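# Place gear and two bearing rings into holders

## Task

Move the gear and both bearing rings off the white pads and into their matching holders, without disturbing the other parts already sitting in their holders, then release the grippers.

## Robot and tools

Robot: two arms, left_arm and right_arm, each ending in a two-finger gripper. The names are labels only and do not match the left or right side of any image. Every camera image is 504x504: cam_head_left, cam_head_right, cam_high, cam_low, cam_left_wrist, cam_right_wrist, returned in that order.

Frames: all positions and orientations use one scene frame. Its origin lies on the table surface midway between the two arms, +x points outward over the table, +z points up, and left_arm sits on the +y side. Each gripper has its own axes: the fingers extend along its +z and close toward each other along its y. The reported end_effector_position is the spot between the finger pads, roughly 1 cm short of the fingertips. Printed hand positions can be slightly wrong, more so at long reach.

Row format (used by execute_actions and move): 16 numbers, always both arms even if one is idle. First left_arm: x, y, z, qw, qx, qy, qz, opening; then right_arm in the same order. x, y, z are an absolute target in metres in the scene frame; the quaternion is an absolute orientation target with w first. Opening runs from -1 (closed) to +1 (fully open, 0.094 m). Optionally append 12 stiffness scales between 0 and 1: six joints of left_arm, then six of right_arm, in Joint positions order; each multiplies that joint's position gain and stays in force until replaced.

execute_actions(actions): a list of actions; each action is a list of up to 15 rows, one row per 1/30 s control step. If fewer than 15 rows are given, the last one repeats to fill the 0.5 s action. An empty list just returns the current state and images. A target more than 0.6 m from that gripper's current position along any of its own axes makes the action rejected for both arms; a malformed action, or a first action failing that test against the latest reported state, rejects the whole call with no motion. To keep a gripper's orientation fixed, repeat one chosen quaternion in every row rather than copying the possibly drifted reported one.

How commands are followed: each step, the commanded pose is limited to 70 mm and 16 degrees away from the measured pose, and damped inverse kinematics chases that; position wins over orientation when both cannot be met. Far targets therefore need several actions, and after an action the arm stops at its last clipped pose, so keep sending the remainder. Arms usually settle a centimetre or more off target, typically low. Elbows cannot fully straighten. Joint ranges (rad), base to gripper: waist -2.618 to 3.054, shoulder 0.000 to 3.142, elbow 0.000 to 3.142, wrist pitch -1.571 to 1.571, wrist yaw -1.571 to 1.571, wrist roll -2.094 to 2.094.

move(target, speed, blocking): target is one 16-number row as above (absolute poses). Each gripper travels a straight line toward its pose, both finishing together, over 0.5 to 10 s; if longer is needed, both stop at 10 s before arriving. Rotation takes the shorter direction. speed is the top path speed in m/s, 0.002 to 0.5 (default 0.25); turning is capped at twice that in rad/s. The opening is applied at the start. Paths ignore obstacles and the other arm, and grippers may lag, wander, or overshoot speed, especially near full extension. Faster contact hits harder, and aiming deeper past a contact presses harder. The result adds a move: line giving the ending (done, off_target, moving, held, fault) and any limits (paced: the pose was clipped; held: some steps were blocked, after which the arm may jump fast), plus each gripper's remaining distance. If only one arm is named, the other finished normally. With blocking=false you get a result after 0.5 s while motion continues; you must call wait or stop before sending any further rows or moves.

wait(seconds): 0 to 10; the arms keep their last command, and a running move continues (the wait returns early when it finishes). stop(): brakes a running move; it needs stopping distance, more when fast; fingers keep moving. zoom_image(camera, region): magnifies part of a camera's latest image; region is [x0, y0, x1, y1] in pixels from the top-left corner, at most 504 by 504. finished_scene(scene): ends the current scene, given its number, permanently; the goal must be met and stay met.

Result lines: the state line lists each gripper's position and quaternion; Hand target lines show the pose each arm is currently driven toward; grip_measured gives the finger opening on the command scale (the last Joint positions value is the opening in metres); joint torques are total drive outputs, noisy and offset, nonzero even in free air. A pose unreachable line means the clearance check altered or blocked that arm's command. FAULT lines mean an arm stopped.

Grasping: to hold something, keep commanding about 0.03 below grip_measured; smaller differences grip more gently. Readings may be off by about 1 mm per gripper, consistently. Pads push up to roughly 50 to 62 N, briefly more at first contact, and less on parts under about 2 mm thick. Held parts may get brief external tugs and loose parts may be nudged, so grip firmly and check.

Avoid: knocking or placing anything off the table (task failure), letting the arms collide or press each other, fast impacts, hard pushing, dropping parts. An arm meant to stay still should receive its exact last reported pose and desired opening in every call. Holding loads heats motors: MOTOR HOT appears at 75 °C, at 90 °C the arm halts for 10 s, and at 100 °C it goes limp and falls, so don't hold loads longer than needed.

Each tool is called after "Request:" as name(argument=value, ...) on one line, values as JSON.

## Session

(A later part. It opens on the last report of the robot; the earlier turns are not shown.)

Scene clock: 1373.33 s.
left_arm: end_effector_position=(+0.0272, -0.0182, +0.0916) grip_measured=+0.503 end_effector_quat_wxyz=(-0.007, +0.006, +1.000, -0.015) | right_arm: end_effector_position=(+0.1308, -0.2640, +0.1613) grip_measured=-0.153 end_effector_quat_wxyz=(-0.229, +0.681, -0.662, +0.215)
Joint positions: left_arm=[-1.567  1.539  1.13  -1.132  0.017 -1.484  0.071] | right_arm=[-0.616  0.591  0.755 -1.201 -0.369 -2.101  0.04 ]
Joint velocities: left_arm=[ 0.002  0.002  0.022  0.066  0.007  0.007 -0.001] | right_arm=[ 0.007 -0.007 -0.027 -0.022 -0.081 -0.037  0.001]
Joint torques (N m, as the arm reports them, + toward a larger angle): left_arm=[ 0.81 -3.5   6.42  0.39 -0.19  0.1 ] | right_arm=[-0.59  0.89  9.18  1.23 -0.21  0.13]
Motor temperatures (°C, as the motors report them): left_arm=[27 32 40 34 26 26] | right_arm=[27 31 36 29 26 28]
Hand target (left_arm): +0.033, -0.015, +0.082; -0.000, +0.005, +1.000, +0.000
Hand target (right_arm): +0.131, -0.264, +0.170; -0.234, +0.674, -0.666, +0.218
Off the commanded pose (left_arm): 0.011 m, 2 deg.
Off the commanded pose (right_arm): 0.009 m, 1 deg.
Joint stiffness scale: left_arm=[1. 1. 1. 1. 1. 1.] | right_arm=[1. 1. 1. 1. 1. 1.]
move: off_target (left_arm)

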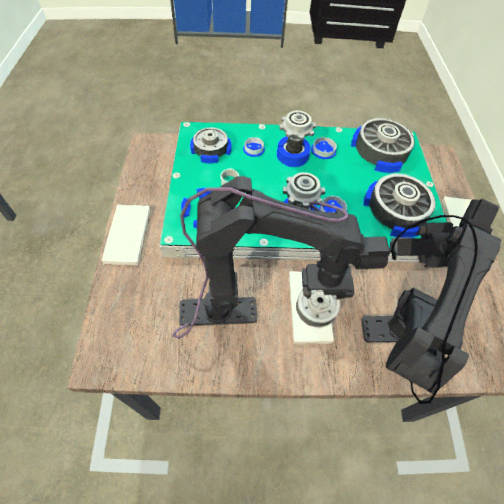

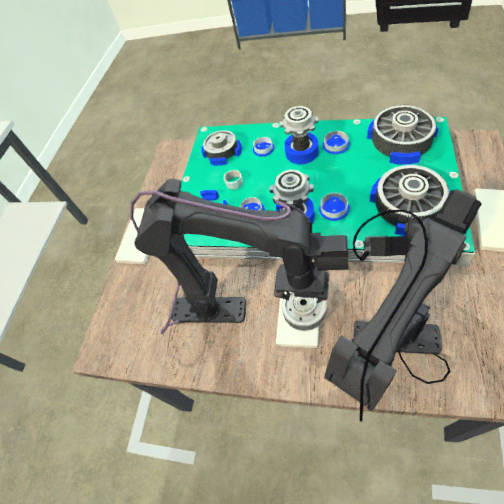

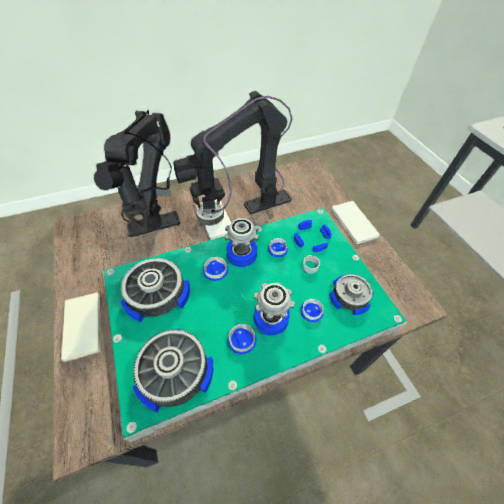

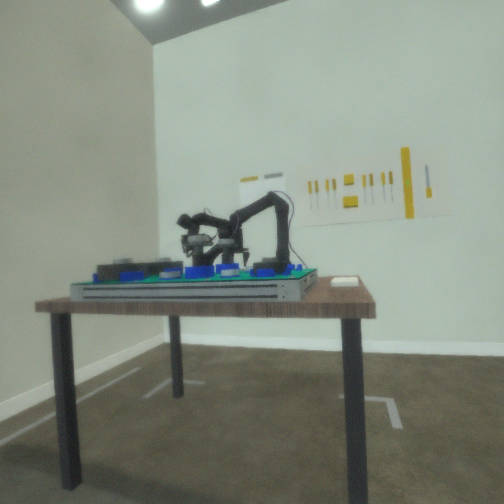

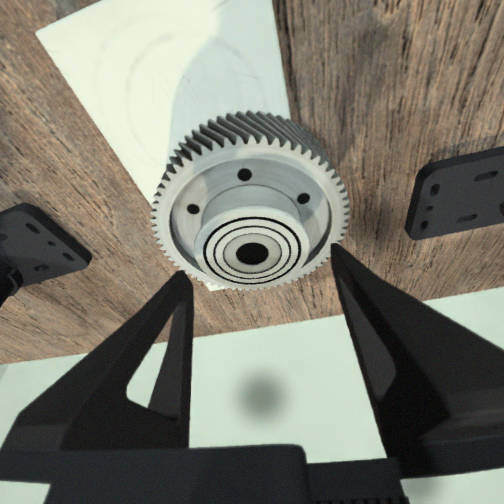

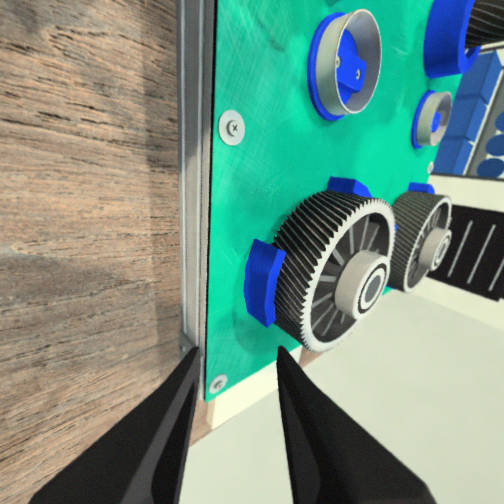

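Request:
move(target=[0.033,-0.013,0.069,0,0.0044,1,0,0.5,0.131,-0.264,0.17,-0.234,0.674,-0.666,0.218,-0.15], speed=0.04)

Scene clock: 1378.43 s.
left_arm: end_effector_position=(+0.0270, -0.0151, +0.0787) grip_measured=+0.503 end_effector_quat_wxyz=(-0.008, +0.007, +1.000, -0.014) | right_arm: end_effector_position=(+0.1308, -0.2640, +0.1613) grip_measured=-0.153 end_effector_quat_wxyz=(-0.229, +0.680, -0.662, +0.215)
Joint positions: left_arm=[-1.567  1.539  1.077 -1.082  0.017 -1.483  0.071] | right_arm=[-0.616  0.591  0.755 -1.201 -0.369 -2.1    0.04 ]
Joint velocities: left_arm=[-0.002 -0.012 -0.007 -0.022  0.007  0.007  0.   ] | right_arm=[ 0.012 -0.032 -0.002  0.081  0.007 -0.022 -0.   ]
Joint torques (N m, as the arm reports them, + toward a larger angle): left_arm=[ 0.82 -3.45  6.37  0.39 -0.2   0.12] | right_arm=[-0.58  0.87  9.16  1.23 -0.21  0.13]
Motor temperatures (°C, as the motors report them): left_arm=[27 31 40 34 26 26] | right_arm=[27 31 36 29 26 28]
Hand target (left_arm): +0.033, -0.013, +0.069; -0.000, +0.005, +1.000, +0.000
Hand target (right_arm): +0.131, -0.264, +0.170; -0.234, +0.674, -0.666, +0.218
Off the commanded pose (left_arm): 0.012 m, 2 deg.
Off the commanded pose (right_arm): 0.009 m, 1 deg.
Joint stiffness scale: left_arm=[1. 1. 1. 1. 1. 1.] | right_arm=[1. 1. 1. 1. 1. 1.]
move: off_target (left_arm)

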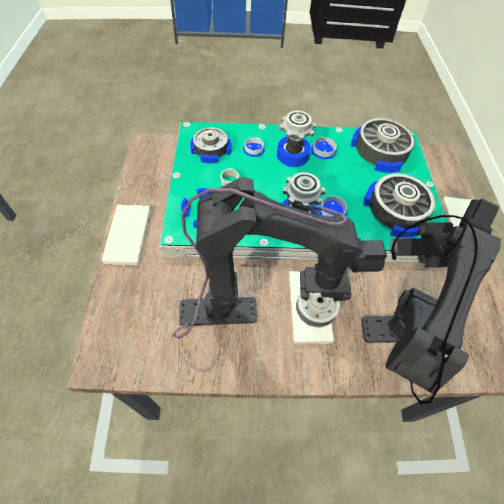

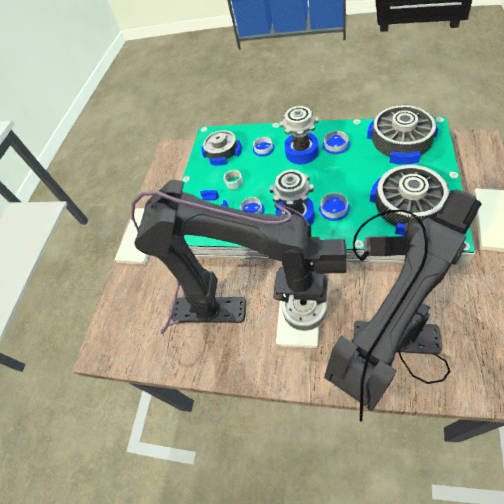

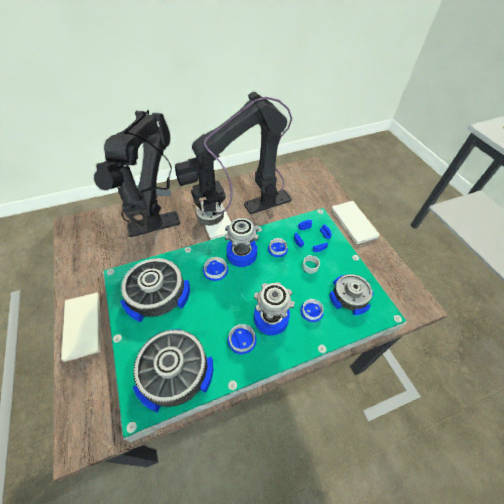

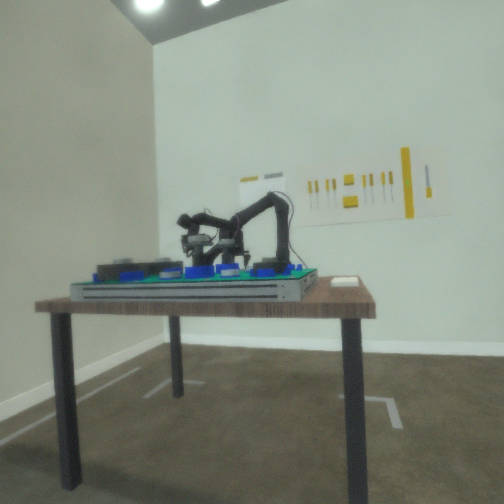

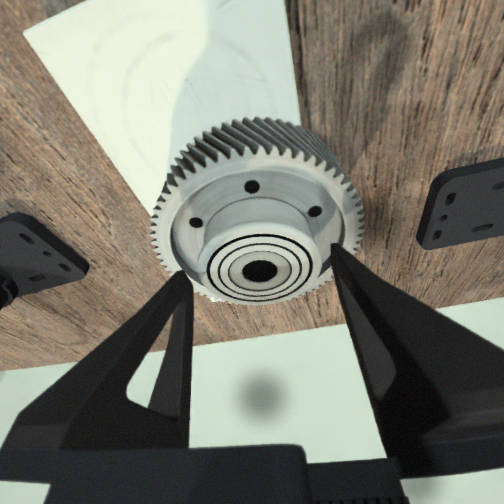

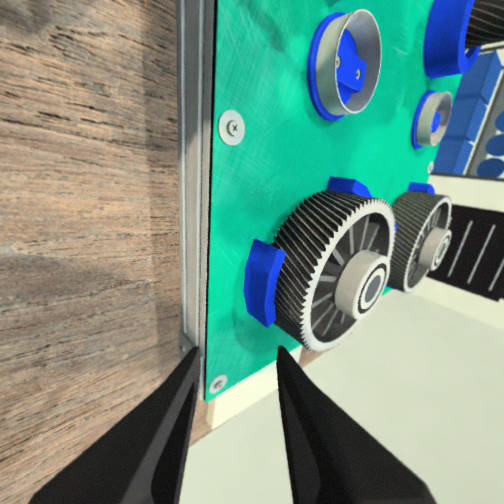

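Request:
move(target=[0.033,-0.0135,0.065,0,0.0044,1,0,0.5,0.131,-0.264,0.17,-0.234,0.674,-0.666,0.218,-0.15], speed=0.03)

Request:
execute_actions(actions=[[[0.033,-0.0135,0.065,0,0.0044,1,0,0.32,0.131,-0.264,0.17,-0.234,0.674,-0.666,0.218,-0.15]],[[0.033,-0.0135,0.065,0,0.0044,1,0,0.20,0.131,-0.264,0.17,-0.234,0.674,-0.666,0.218,-0.15]],[[0.033,-0.0135,0.065,0,0.0044,1,0,0.17,0.131,-0.264,0.17,-0.234,0.674,-0.666,0.218,-0.15]]])

Scene clock: 1386.57 s.
left_arm: end_effector_position=(+0.0270, -0.0161, +0.0716) grip_measured=+0.503 end_effector_quat_wxyz=(-0.008, +0.007, +1.000, -0.010) | right_arm: end_effector_position=(+0.1308, -0.2640, +0.1613) grip_measured=-0.153 end_effector_quat_wxyz=(-0.229, +0.680, -0.662, +0.215)
Joint positions: left_arm=[-1.567  1.557  1.066 -1.061  0.018 -1.483  0.071] | right_arm=[-0.616  0.591  0.755 -1.201 -0.369 -2.1    0.04 ]
Joint velocities: left_arm=[ 0.002 -0.017  0.007  0.066 -0.051 -0.022  0.   ] | right_arm=[-0.002  0.007  0.017 -0.007  0.022 -0.037 -0.   ]
Joint torques (N m, as the arm reports them, + toward a larger angle): left_arm=[ 0.67 -4.41  6.47  0.36 -0.17  0.14] | right_arm=[-0.58  0.88  9.19  1.23 -0.21  0.13]
Motor temperatures (°C, as the motors report them): left_arm=[27 31 40 34 26 26] | right_arm=[27 31 36 29 26 28]
Hand target (left_arm): +0.033, -0.013, +0.065; -0.000, +0.005, +1.000, +0.000
Hand target (right_arm): +0.131, -0.264, +0.170; -0.234, +0.674, -0.666, +0.218
Off the commanded pose (left_arm): 0.009 m, 1 deg.
Off the commanded pose (right_arm): 0.009 m, 1 deg.
Joint stiffness scale: left_arm=[1. 1. 1. 1. 1. 1.] | right_arm=[1. 1. 1. 1. 1. 1.]
move: done

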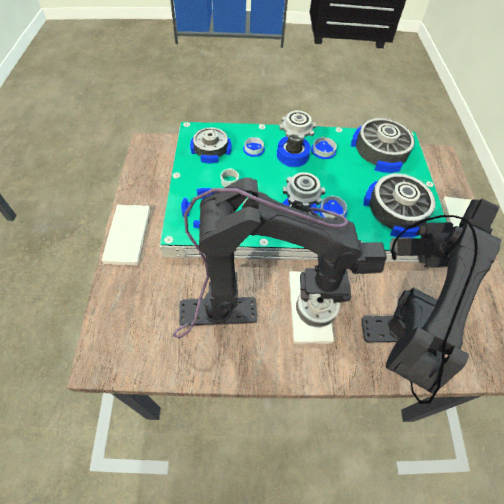

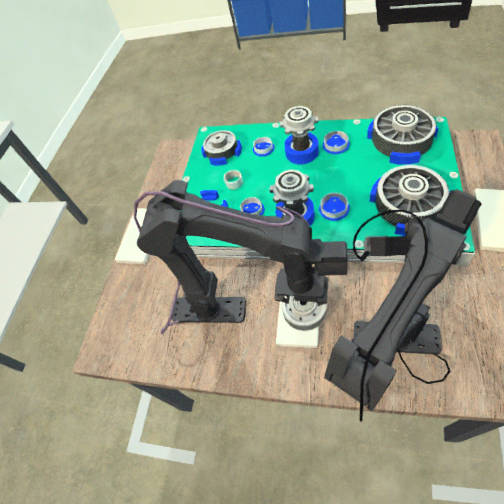

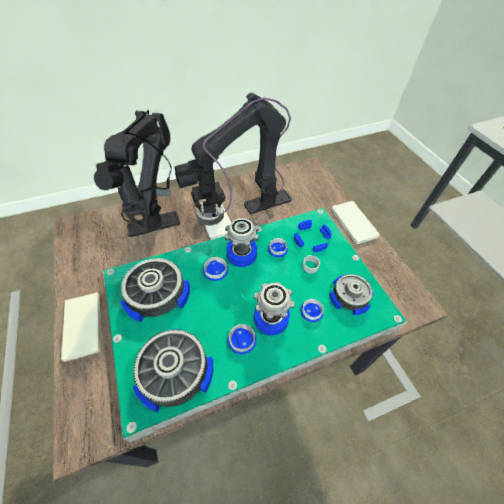

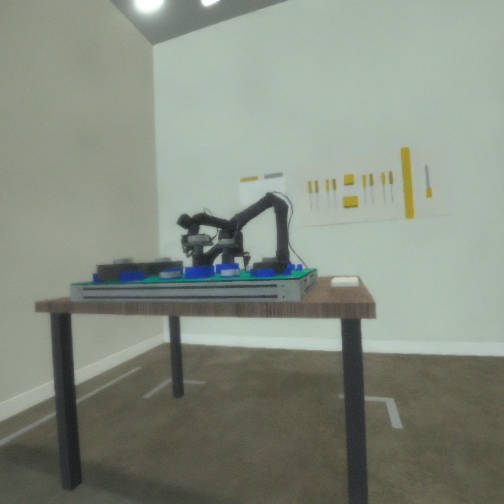

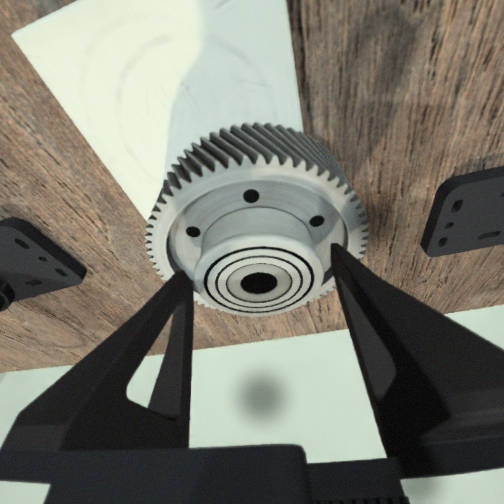

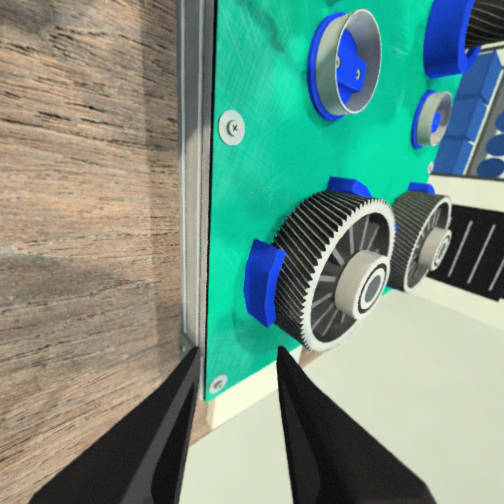

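Scene clock: 1388.07 s.
left_arm: end_effector_position=(+0.0270, -0.0163, +0.0716) grip_measured=+0.240 end_effector_quat_wxyz=(-0.008, +0.007, +1.000, -0.011) | right_arm: end_effector_position=(+0.1308, -0.2640, +0.1613) grip_measured=-0.153 end_effector_quat_wxyz=(-0.229, +0.680, -0.662, +0.215)
Joint positions: left_arm=[-1.567  1.557  1.066 -1.06   0.018 -1.483  0.058] | right_arm=[-0.616  0.591  0.755 -1.201 -0.369 -2.1    0.04 ]
Joint velocities: left_arm=[-0.017 -0.022  0.017 -0.007  0.007 -0.051 -0.   ] | right_arm=[-0.007  0.002 -0.012 -0.007  0.007  0.022  0.   ]
Joint torques (N m, as the arm reports them, + toward a larger angle): left_arm=[ 0.77 -4.42  6.57  0.35 -0.2   0.09] | right_arm=[-0.59  0.87  9.19  1.23 -0.21  0.13]
Motor temperatures (°C, as the motors report them): left_arm=[27 31 40 34 26 26] | right_arm=[27 31 36 29 26 28]
Hand target (left_arm): +0.033, -0.013, +0.065; -0.000, +0.005, +1.000, +0.000
Hand target (right_arm): +0.131, -0.264, +0.170; -0.234, +0.674, -0.666, +0.218
Off the commanded pose (left_arm): 0.009 m, 2 deg.
Off the commanded pose (right_arm): 0.009 m, 1 deg.
Joint stiffness scale: left_arm=[1. 1. 1. 1. 1. 1.] | right_arm=[1. 1. 1. 1. 1. 1.]

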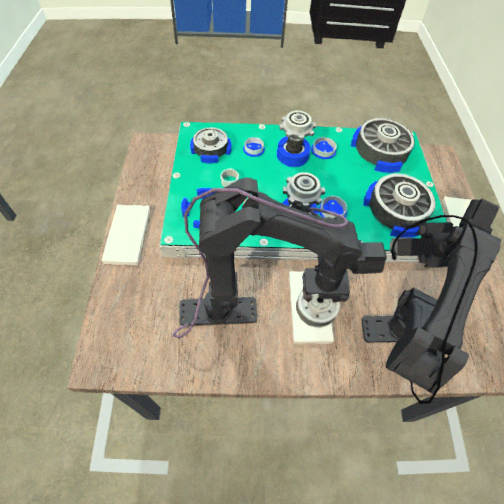

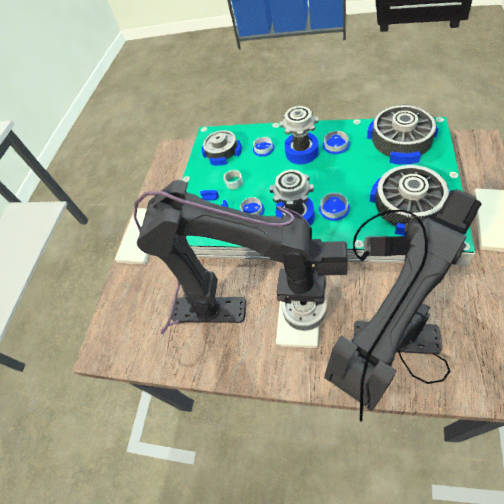

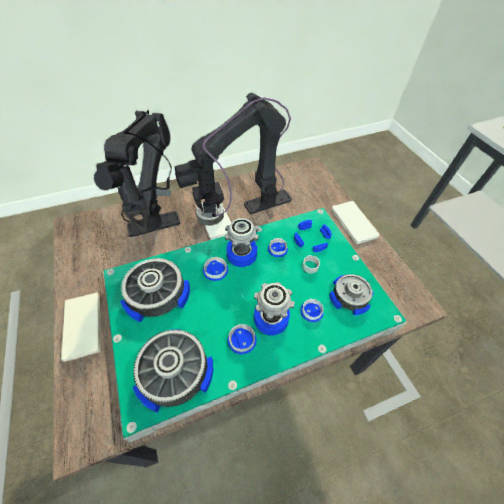

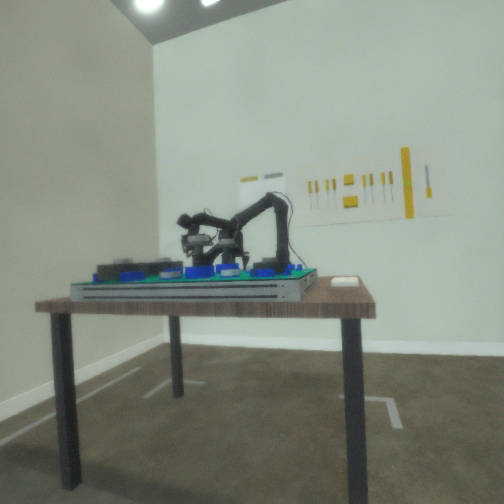

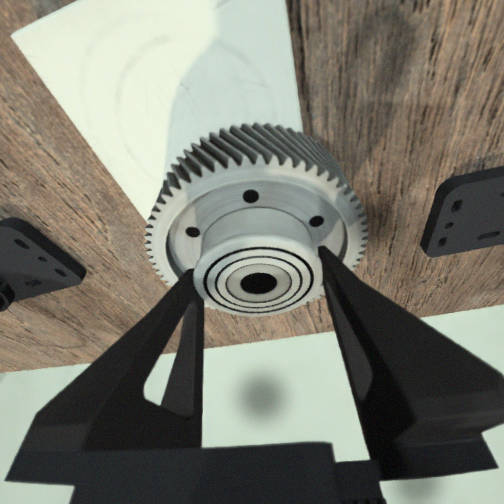

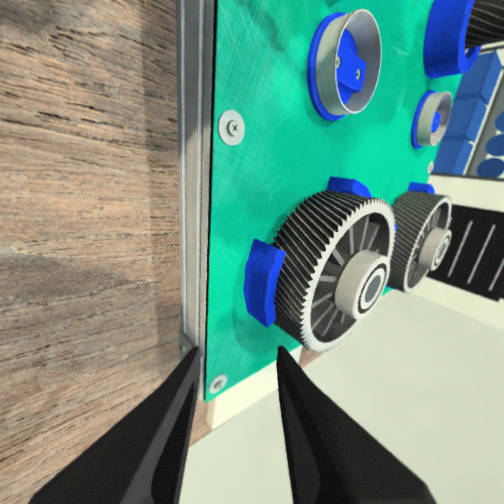

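Request:
move(target=[0.030,-0.012,0.20,0,0.0044,1,0,0.17,0.131,-0.264,0.17,-0.234,0.674,-0.666,0.218,-0.15], speed=0.1)

Scene clock: 1398.63 s.
left_arm: end_effector_position=(+0.0284, -0.0118, +0.1724) grip_measured=+0.240 end_effector_quat_wxyz=(-0.006, +0.006, +1.000, +0.019) | right_arm: end_effector_position=(+0.1308, -0.2640, +0.1613) grip_measured=-0.153 end_effector_quat_wxyz=(-0.229, +0.680, -0.662, +0.215)
Joint positions: left_arm=[-1.567  1.578  1.489 -1.522  0.008 -1.483  0.058] | right_arm=[-0.616  0.591  0.755 -1.201 -0.369 -2.1    0.04 ]
Joint velocities: left_arm=[ 0.022 -0.002  0.007  0.022 -0.007 -0.051  0.001] | right_arm=[-0.002 -0.017  0.002 -0.081 -0.022 -0.037 -0.001]
Joint torques (N m, as the arm reports them, + toward a larger angle): left_arm=[ 0.16 -8.84 13.87 -0.22 -0.11 -0.02] | right_arm=[-0.59  0.86  9.18  1.23 -0.21  0.13]
Motor temperatures (°C, as the motors report them): left_arm=[27 32 40 33 26 26] | right_arm=[27 31 36 29 26 28]
Hand target (left_arm): +0.030, -0.011, +0.198; +0.001, +0.004, +1.000, -0.012
Hand target (right_arm): +0.131, -0.264, +0.170; -0.234, +0.674, -0.666, +0.218
Off the commanded pose (left_arm): 0.028 m, 2 deg.
Off the commanded pose (right_arm): 0.009 m, 1 deg.
Joint stiffness scale: left_arm=[1. 1. 1. 1. 1. 1.] | right_arm=[1. 1. 1. 1. 1. 1.]
joint sent to its limit (left arm) — the command would take joint 4 (wrist pitch) past its lower limit, so that joint was sent only as far as its limit.
move: off_target (left_arm)

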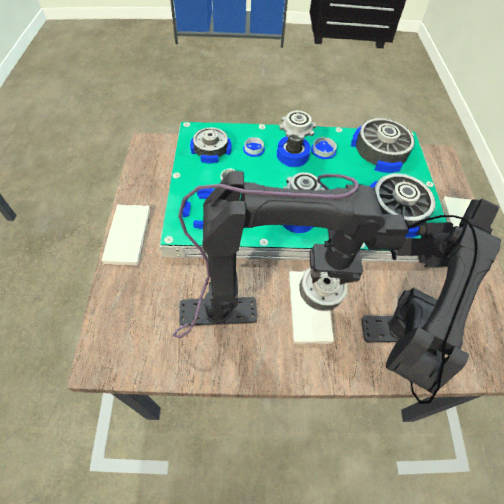

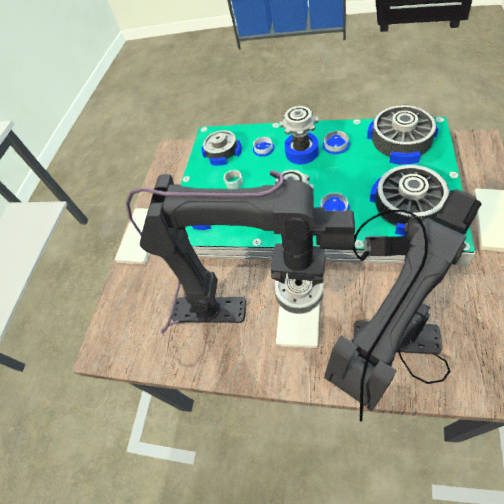

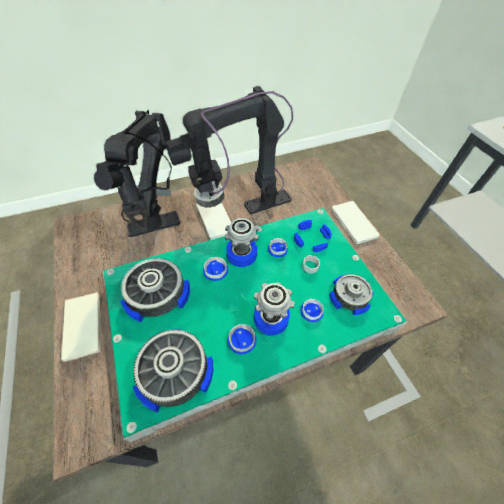

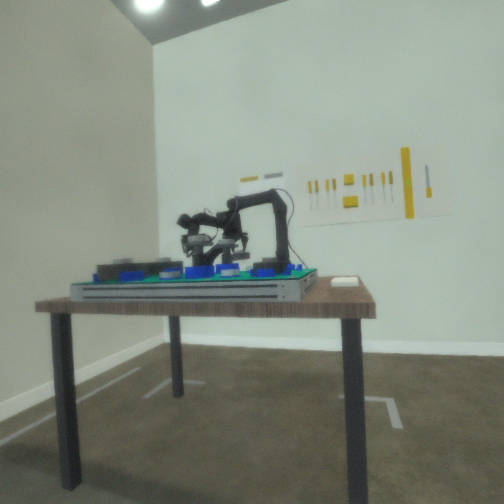

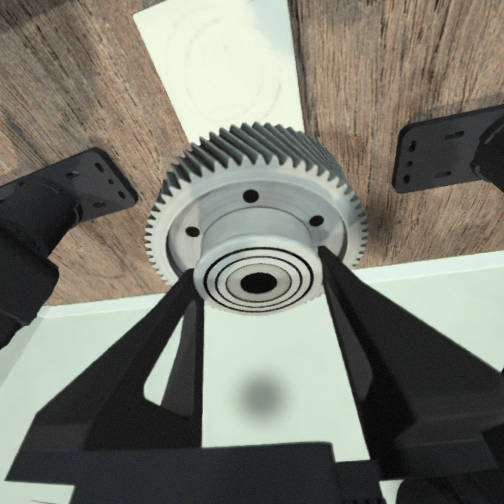

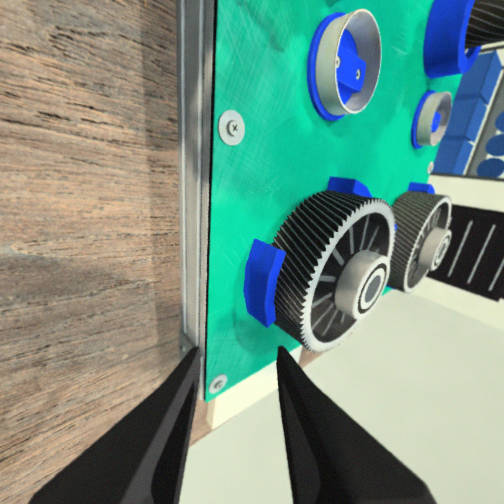

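Request:
move(target=[0.175,0.085,0.20,0,-0.3827,0.9239,0,0.17,0.131,-0.264,0.17,-0.234,0.674,-0.666,0.218,-0.15], speed=0.15)

Request:
move(target=[0.30,0.312,0.20,0,-0.7071,0.7071,0,0.17,0.131,-0.264,0.17,-0.234,0.674,-0.666,0.218,-0.15], speed=0.15)

Scene clock: 1404.33 s.
left_arm: end_effector_position=(+0.1785, +0.0849, +0.1663) grip_measured=+0.240 end_effector_quat_wxyz=(-0.007, -0.377, +0.926, +0.025) | right_arm: end_effector_position=(+0.1308, -0.2640, +0.1613) grip_measured=-0.153 end_effector_quat_wxyz=(-0.229, +0.680, -0.662, +0.215)
Joint positions: left_arm=[-0.85   1.488  1.378 -1.511 -0.007 -1.553  0.058] | right_arm=[-0.616  0.591  0.755 -1.201 -0.369 -2.1    0.04 ]
Joint velocities: left_arm=[ 0.007 -0.002 -0.022 -0.037  0.022  0.007 -0.001] | right_arm=[-0.007 -0.002 -0.012  0.066 -0.037 -0.037 -0.001]
Joint torques (N m, as the arm reports them, + toward a larger angle): left_arm=[  0.51 -10.36  13.57  -0.31  -0.05   0.01] | right_arm=[-0.58  0.86  9.19  1.23 -0.21  0.13]
Motor temperatures (°C, as the motors report them): left_arm=[27 34 42 33 26 26] | right_arm=[27 31 36 29 26 28]
Hand target (left_arm): +0.176, +0.090, +0.197; +0.010, -0.383, +0.924, -0.013
Hand target (right_arm): +0.131, -0.264, +0.170; -0.234, +0.674, -0.666, +0.218
Off the commanded pose (left_arm): 0.034 m, 3 deg.
Off the commanded pose (right_arm): 0.009 m, 1 deg.
Joint stiffness scale: left_arm=[1. 1. 1. 1. 1. 1.] | right_arm=[1. 1. 1. 1. 1. 1.]
joint sent to its limit (left arm) — the command would take joint 4 (wrist pitch) past its lower limit, so that joint was sent only as far as its limit.
move: off_target (left_arm)

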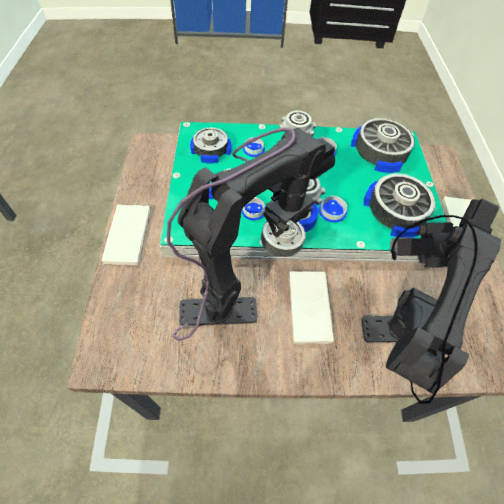

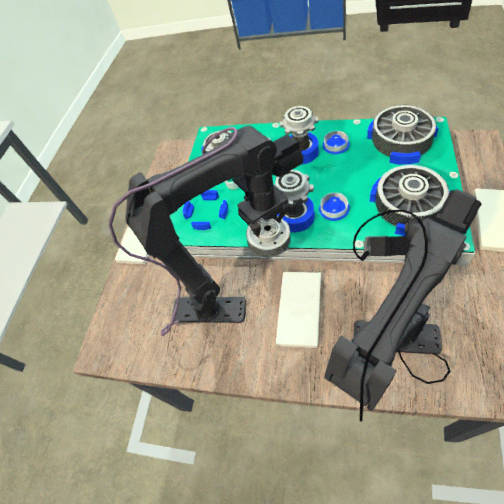

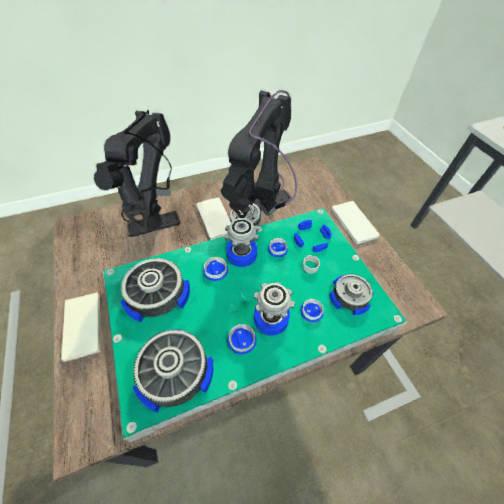

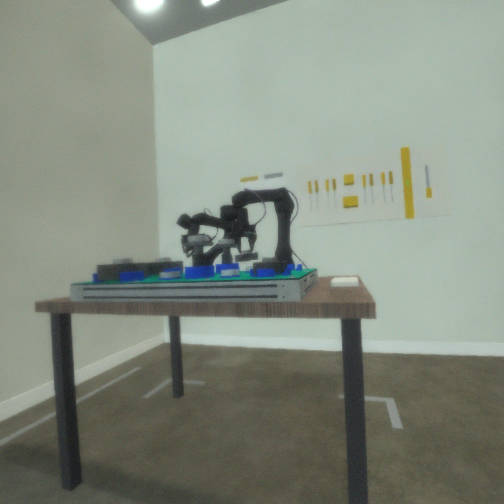

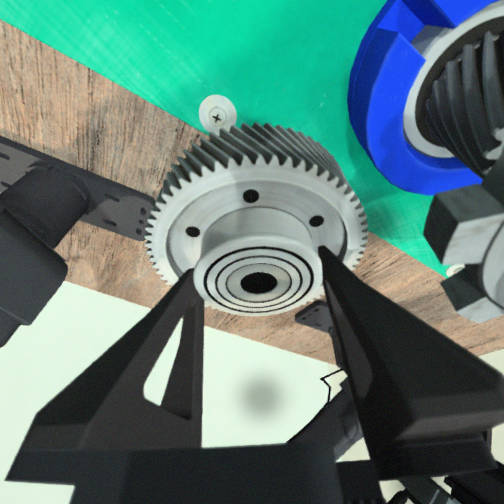

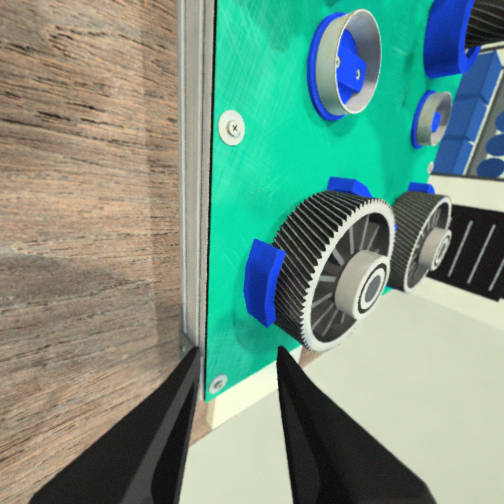

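Scene clock: 1407.37 s.
left_arm: end_effector_position=(+0.2980, +0.3175, +0.1670) grip_measured=+0.240 end_effector_quat_wxyz=(+0.015, +0.707, -0.707, -0.016) | right_arm: end_effector_position=(+0.1308, -0.2640, +0.1613) grip_measured=-0.153 end_effector_quat_wxyz=(-0.229, +0.680, -0.662, +0.215)
Joint positions: left_arm=[ 0.153  1.715  1.615 -1.514 -0.011 -1.347  0.058] | right_arm=[-0.616  0.591  0.755 -1.201 -0.369 -2.1    0.04 ]
Joint velocities: left_arm=[-0.007 -0.007  0.002 -0.037  0.037 -0.066  0.001] | right_arm=[-0.002 -0.007 -0.007 -0.037 -0.022  0.022 -0.001]
Joint torques (N m, as the arm reports them, + toward a larger angle): left_arm=[  0.29 -10.66  14.17  -0.25  -0.06   0.08] | right_arm=[-0.59  0.88  9.18  1.23 -0.2   0.13]
Motor temperatures (°C, as the motors report them): left_arm=[27 34 42 33 26 26] | right_arm=[27 31 36 29 26 28]
Hand target (left_arm): +0.296, +0.318, +0.197; -0.013, +0.707, -0.707, +0.001
Hand target (right_arm): +0.131, -0.264, +0.170; -0.234, +0.674, -0.666, +0.218
Off the commanded pose (left_arm): 0.033 m, 3 deg.
Off the commanded pose (right_arm): 0.009 m, 1 deg.
Joint stiffness scale: left_arm=[1. 1. 1. 1. 1. 1.] | right_arm=[1. 1. 1. 1. 1. 1.]
joint sent to its limit (left arm) — the command would take joint 4 (wrist pitch) past its lower limit, so that joint was sent only as far as its limit.
move: off_target (left_arm)

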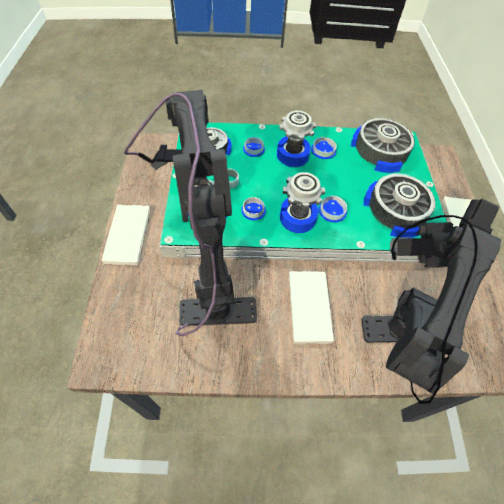

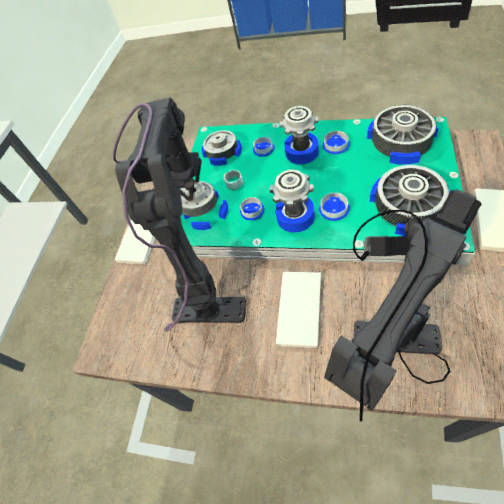

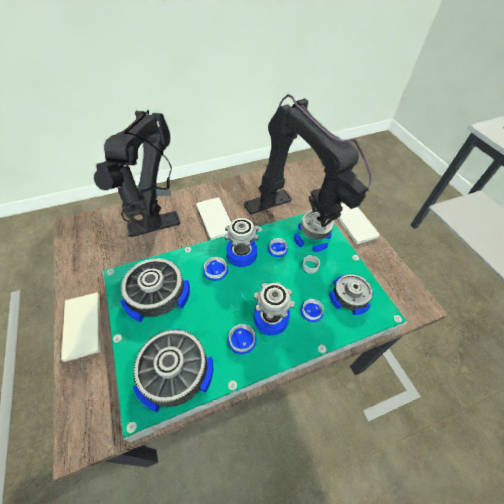

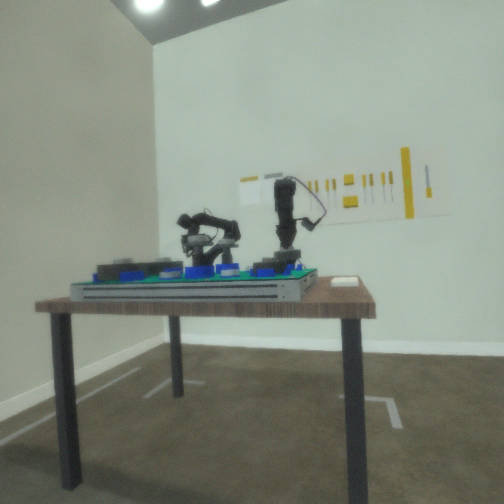

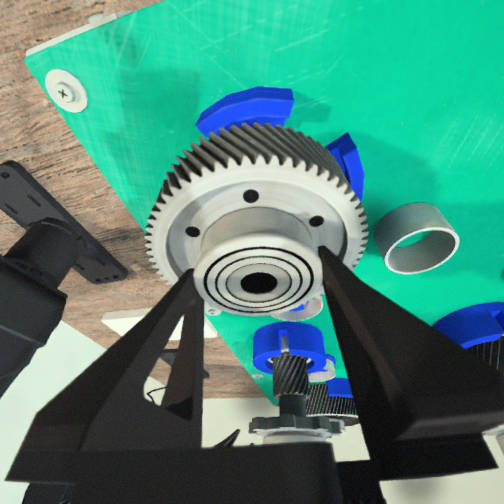

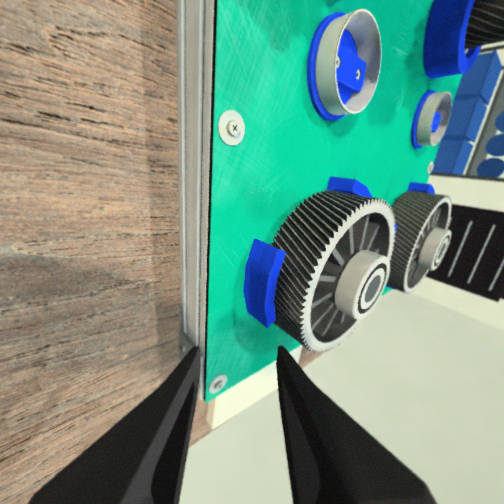

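Request:
move(target=[0.30,0.3005,0.158,0,-0.7071,0.7071,0,0.17,0.131,-0.264,0.17,-0.234,0.674,-0.666,0.218,-0.15], speed=0.06)

Scene clock: 1410.33 s.
left_arm: end_effector_position=(+0.2993, +0.3071, +0.1373) grip_measured=+0.240 end_effector_quat_wxyz=(+0.026, +0.707, -0.706, -0.024) | right_arm: end_effector_position=(+0.1308, -0.2640, +0.1613) grip_measured=-0.153 end_effector_quat_wxyz=(-0.229, +0.680, -0.662, +0.215)
Joint positions: left_arm=[ 0.119  1.727  1.51  -1.423 -0.01  -1.384  0.058] | right_arm=[-0.616  0.591  0.755 -1.201 -0.369 -2.1    0.04 ]
Joint velocities: left_arm=[-0.012  0.002 -0.037  0.022  0.022 -0.037  0.001] | right_arm=[ 0.007  0.017 -0.007 -0.037 -0.095  0.022  0.001]
Joint torques (N m, as the arm reports them, + toward a larger angle): left_arm=[ -0.91 -11.97   8.4    0.07   0.1   -0.06] | right_arm=[-0.58  0.88  9.17  1.23 -0.21  0.13]
Motor temperatures (°C, as the motors report them): left_arm=[27 35 43 33 26 26] | right_arm=[27 31 36 29 26 28]
Hand target (left_arm): +0.300, +0.300, +0.157; +0.000, +0.707, -0.707, +0.000
Hand target (right_arm): +0.131, -0.264, +0.170; -0.234, +0.674, -0.666, +0.218
Off the commanded pose (left_arm): 0.022 m, 4 deg.
Off the commanded pose (right_arm): 0.009 m, 1 deg.
Joint stiffness scale: left_arm=[1. 1. 1. 1. 1. 1.] | right_arm=[1. 1. 1. 1. 1. 1.]
move: off_target (left_arm)

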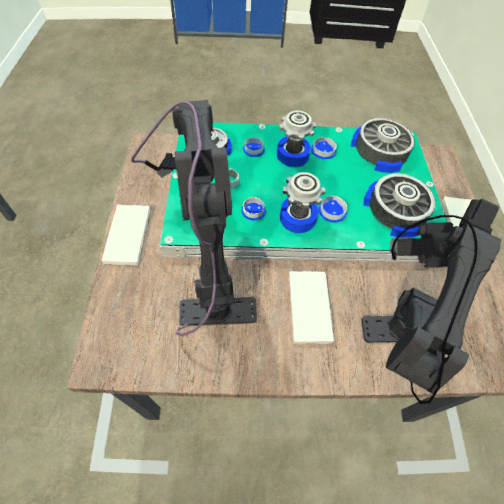

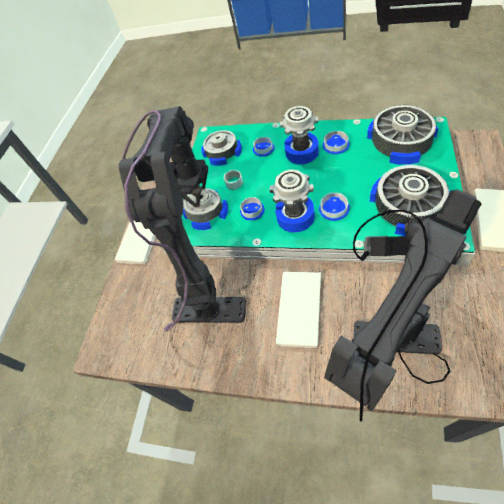

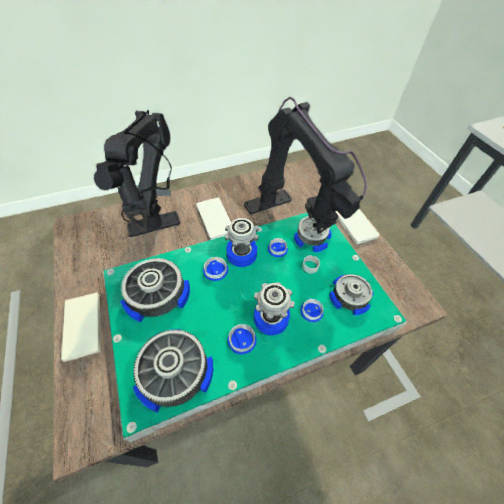

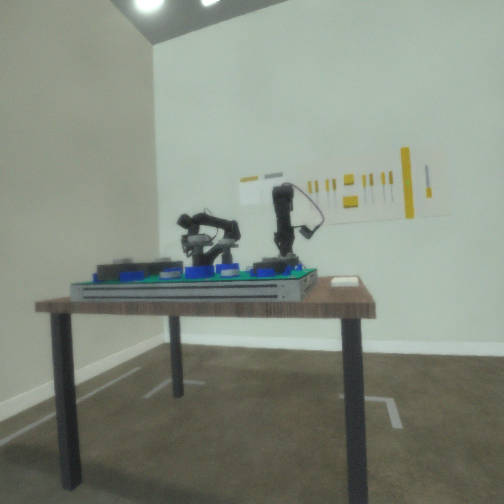

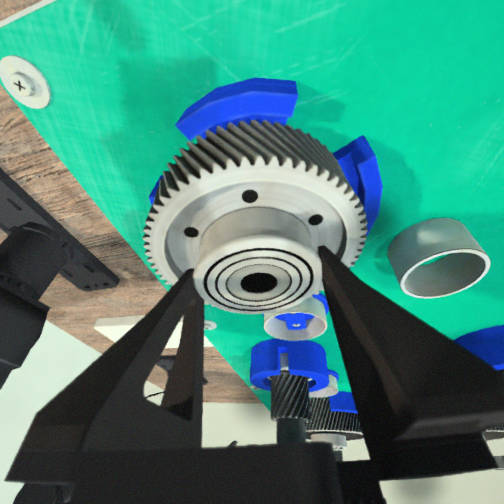

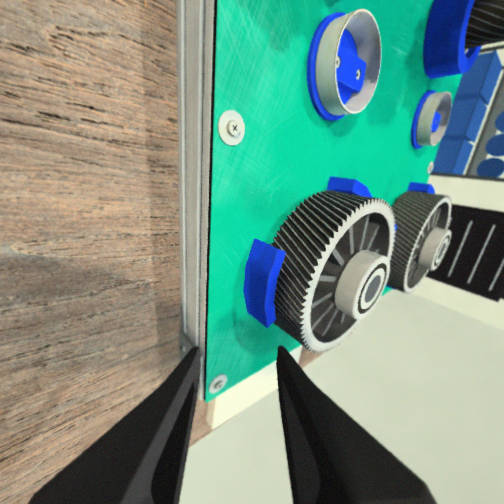

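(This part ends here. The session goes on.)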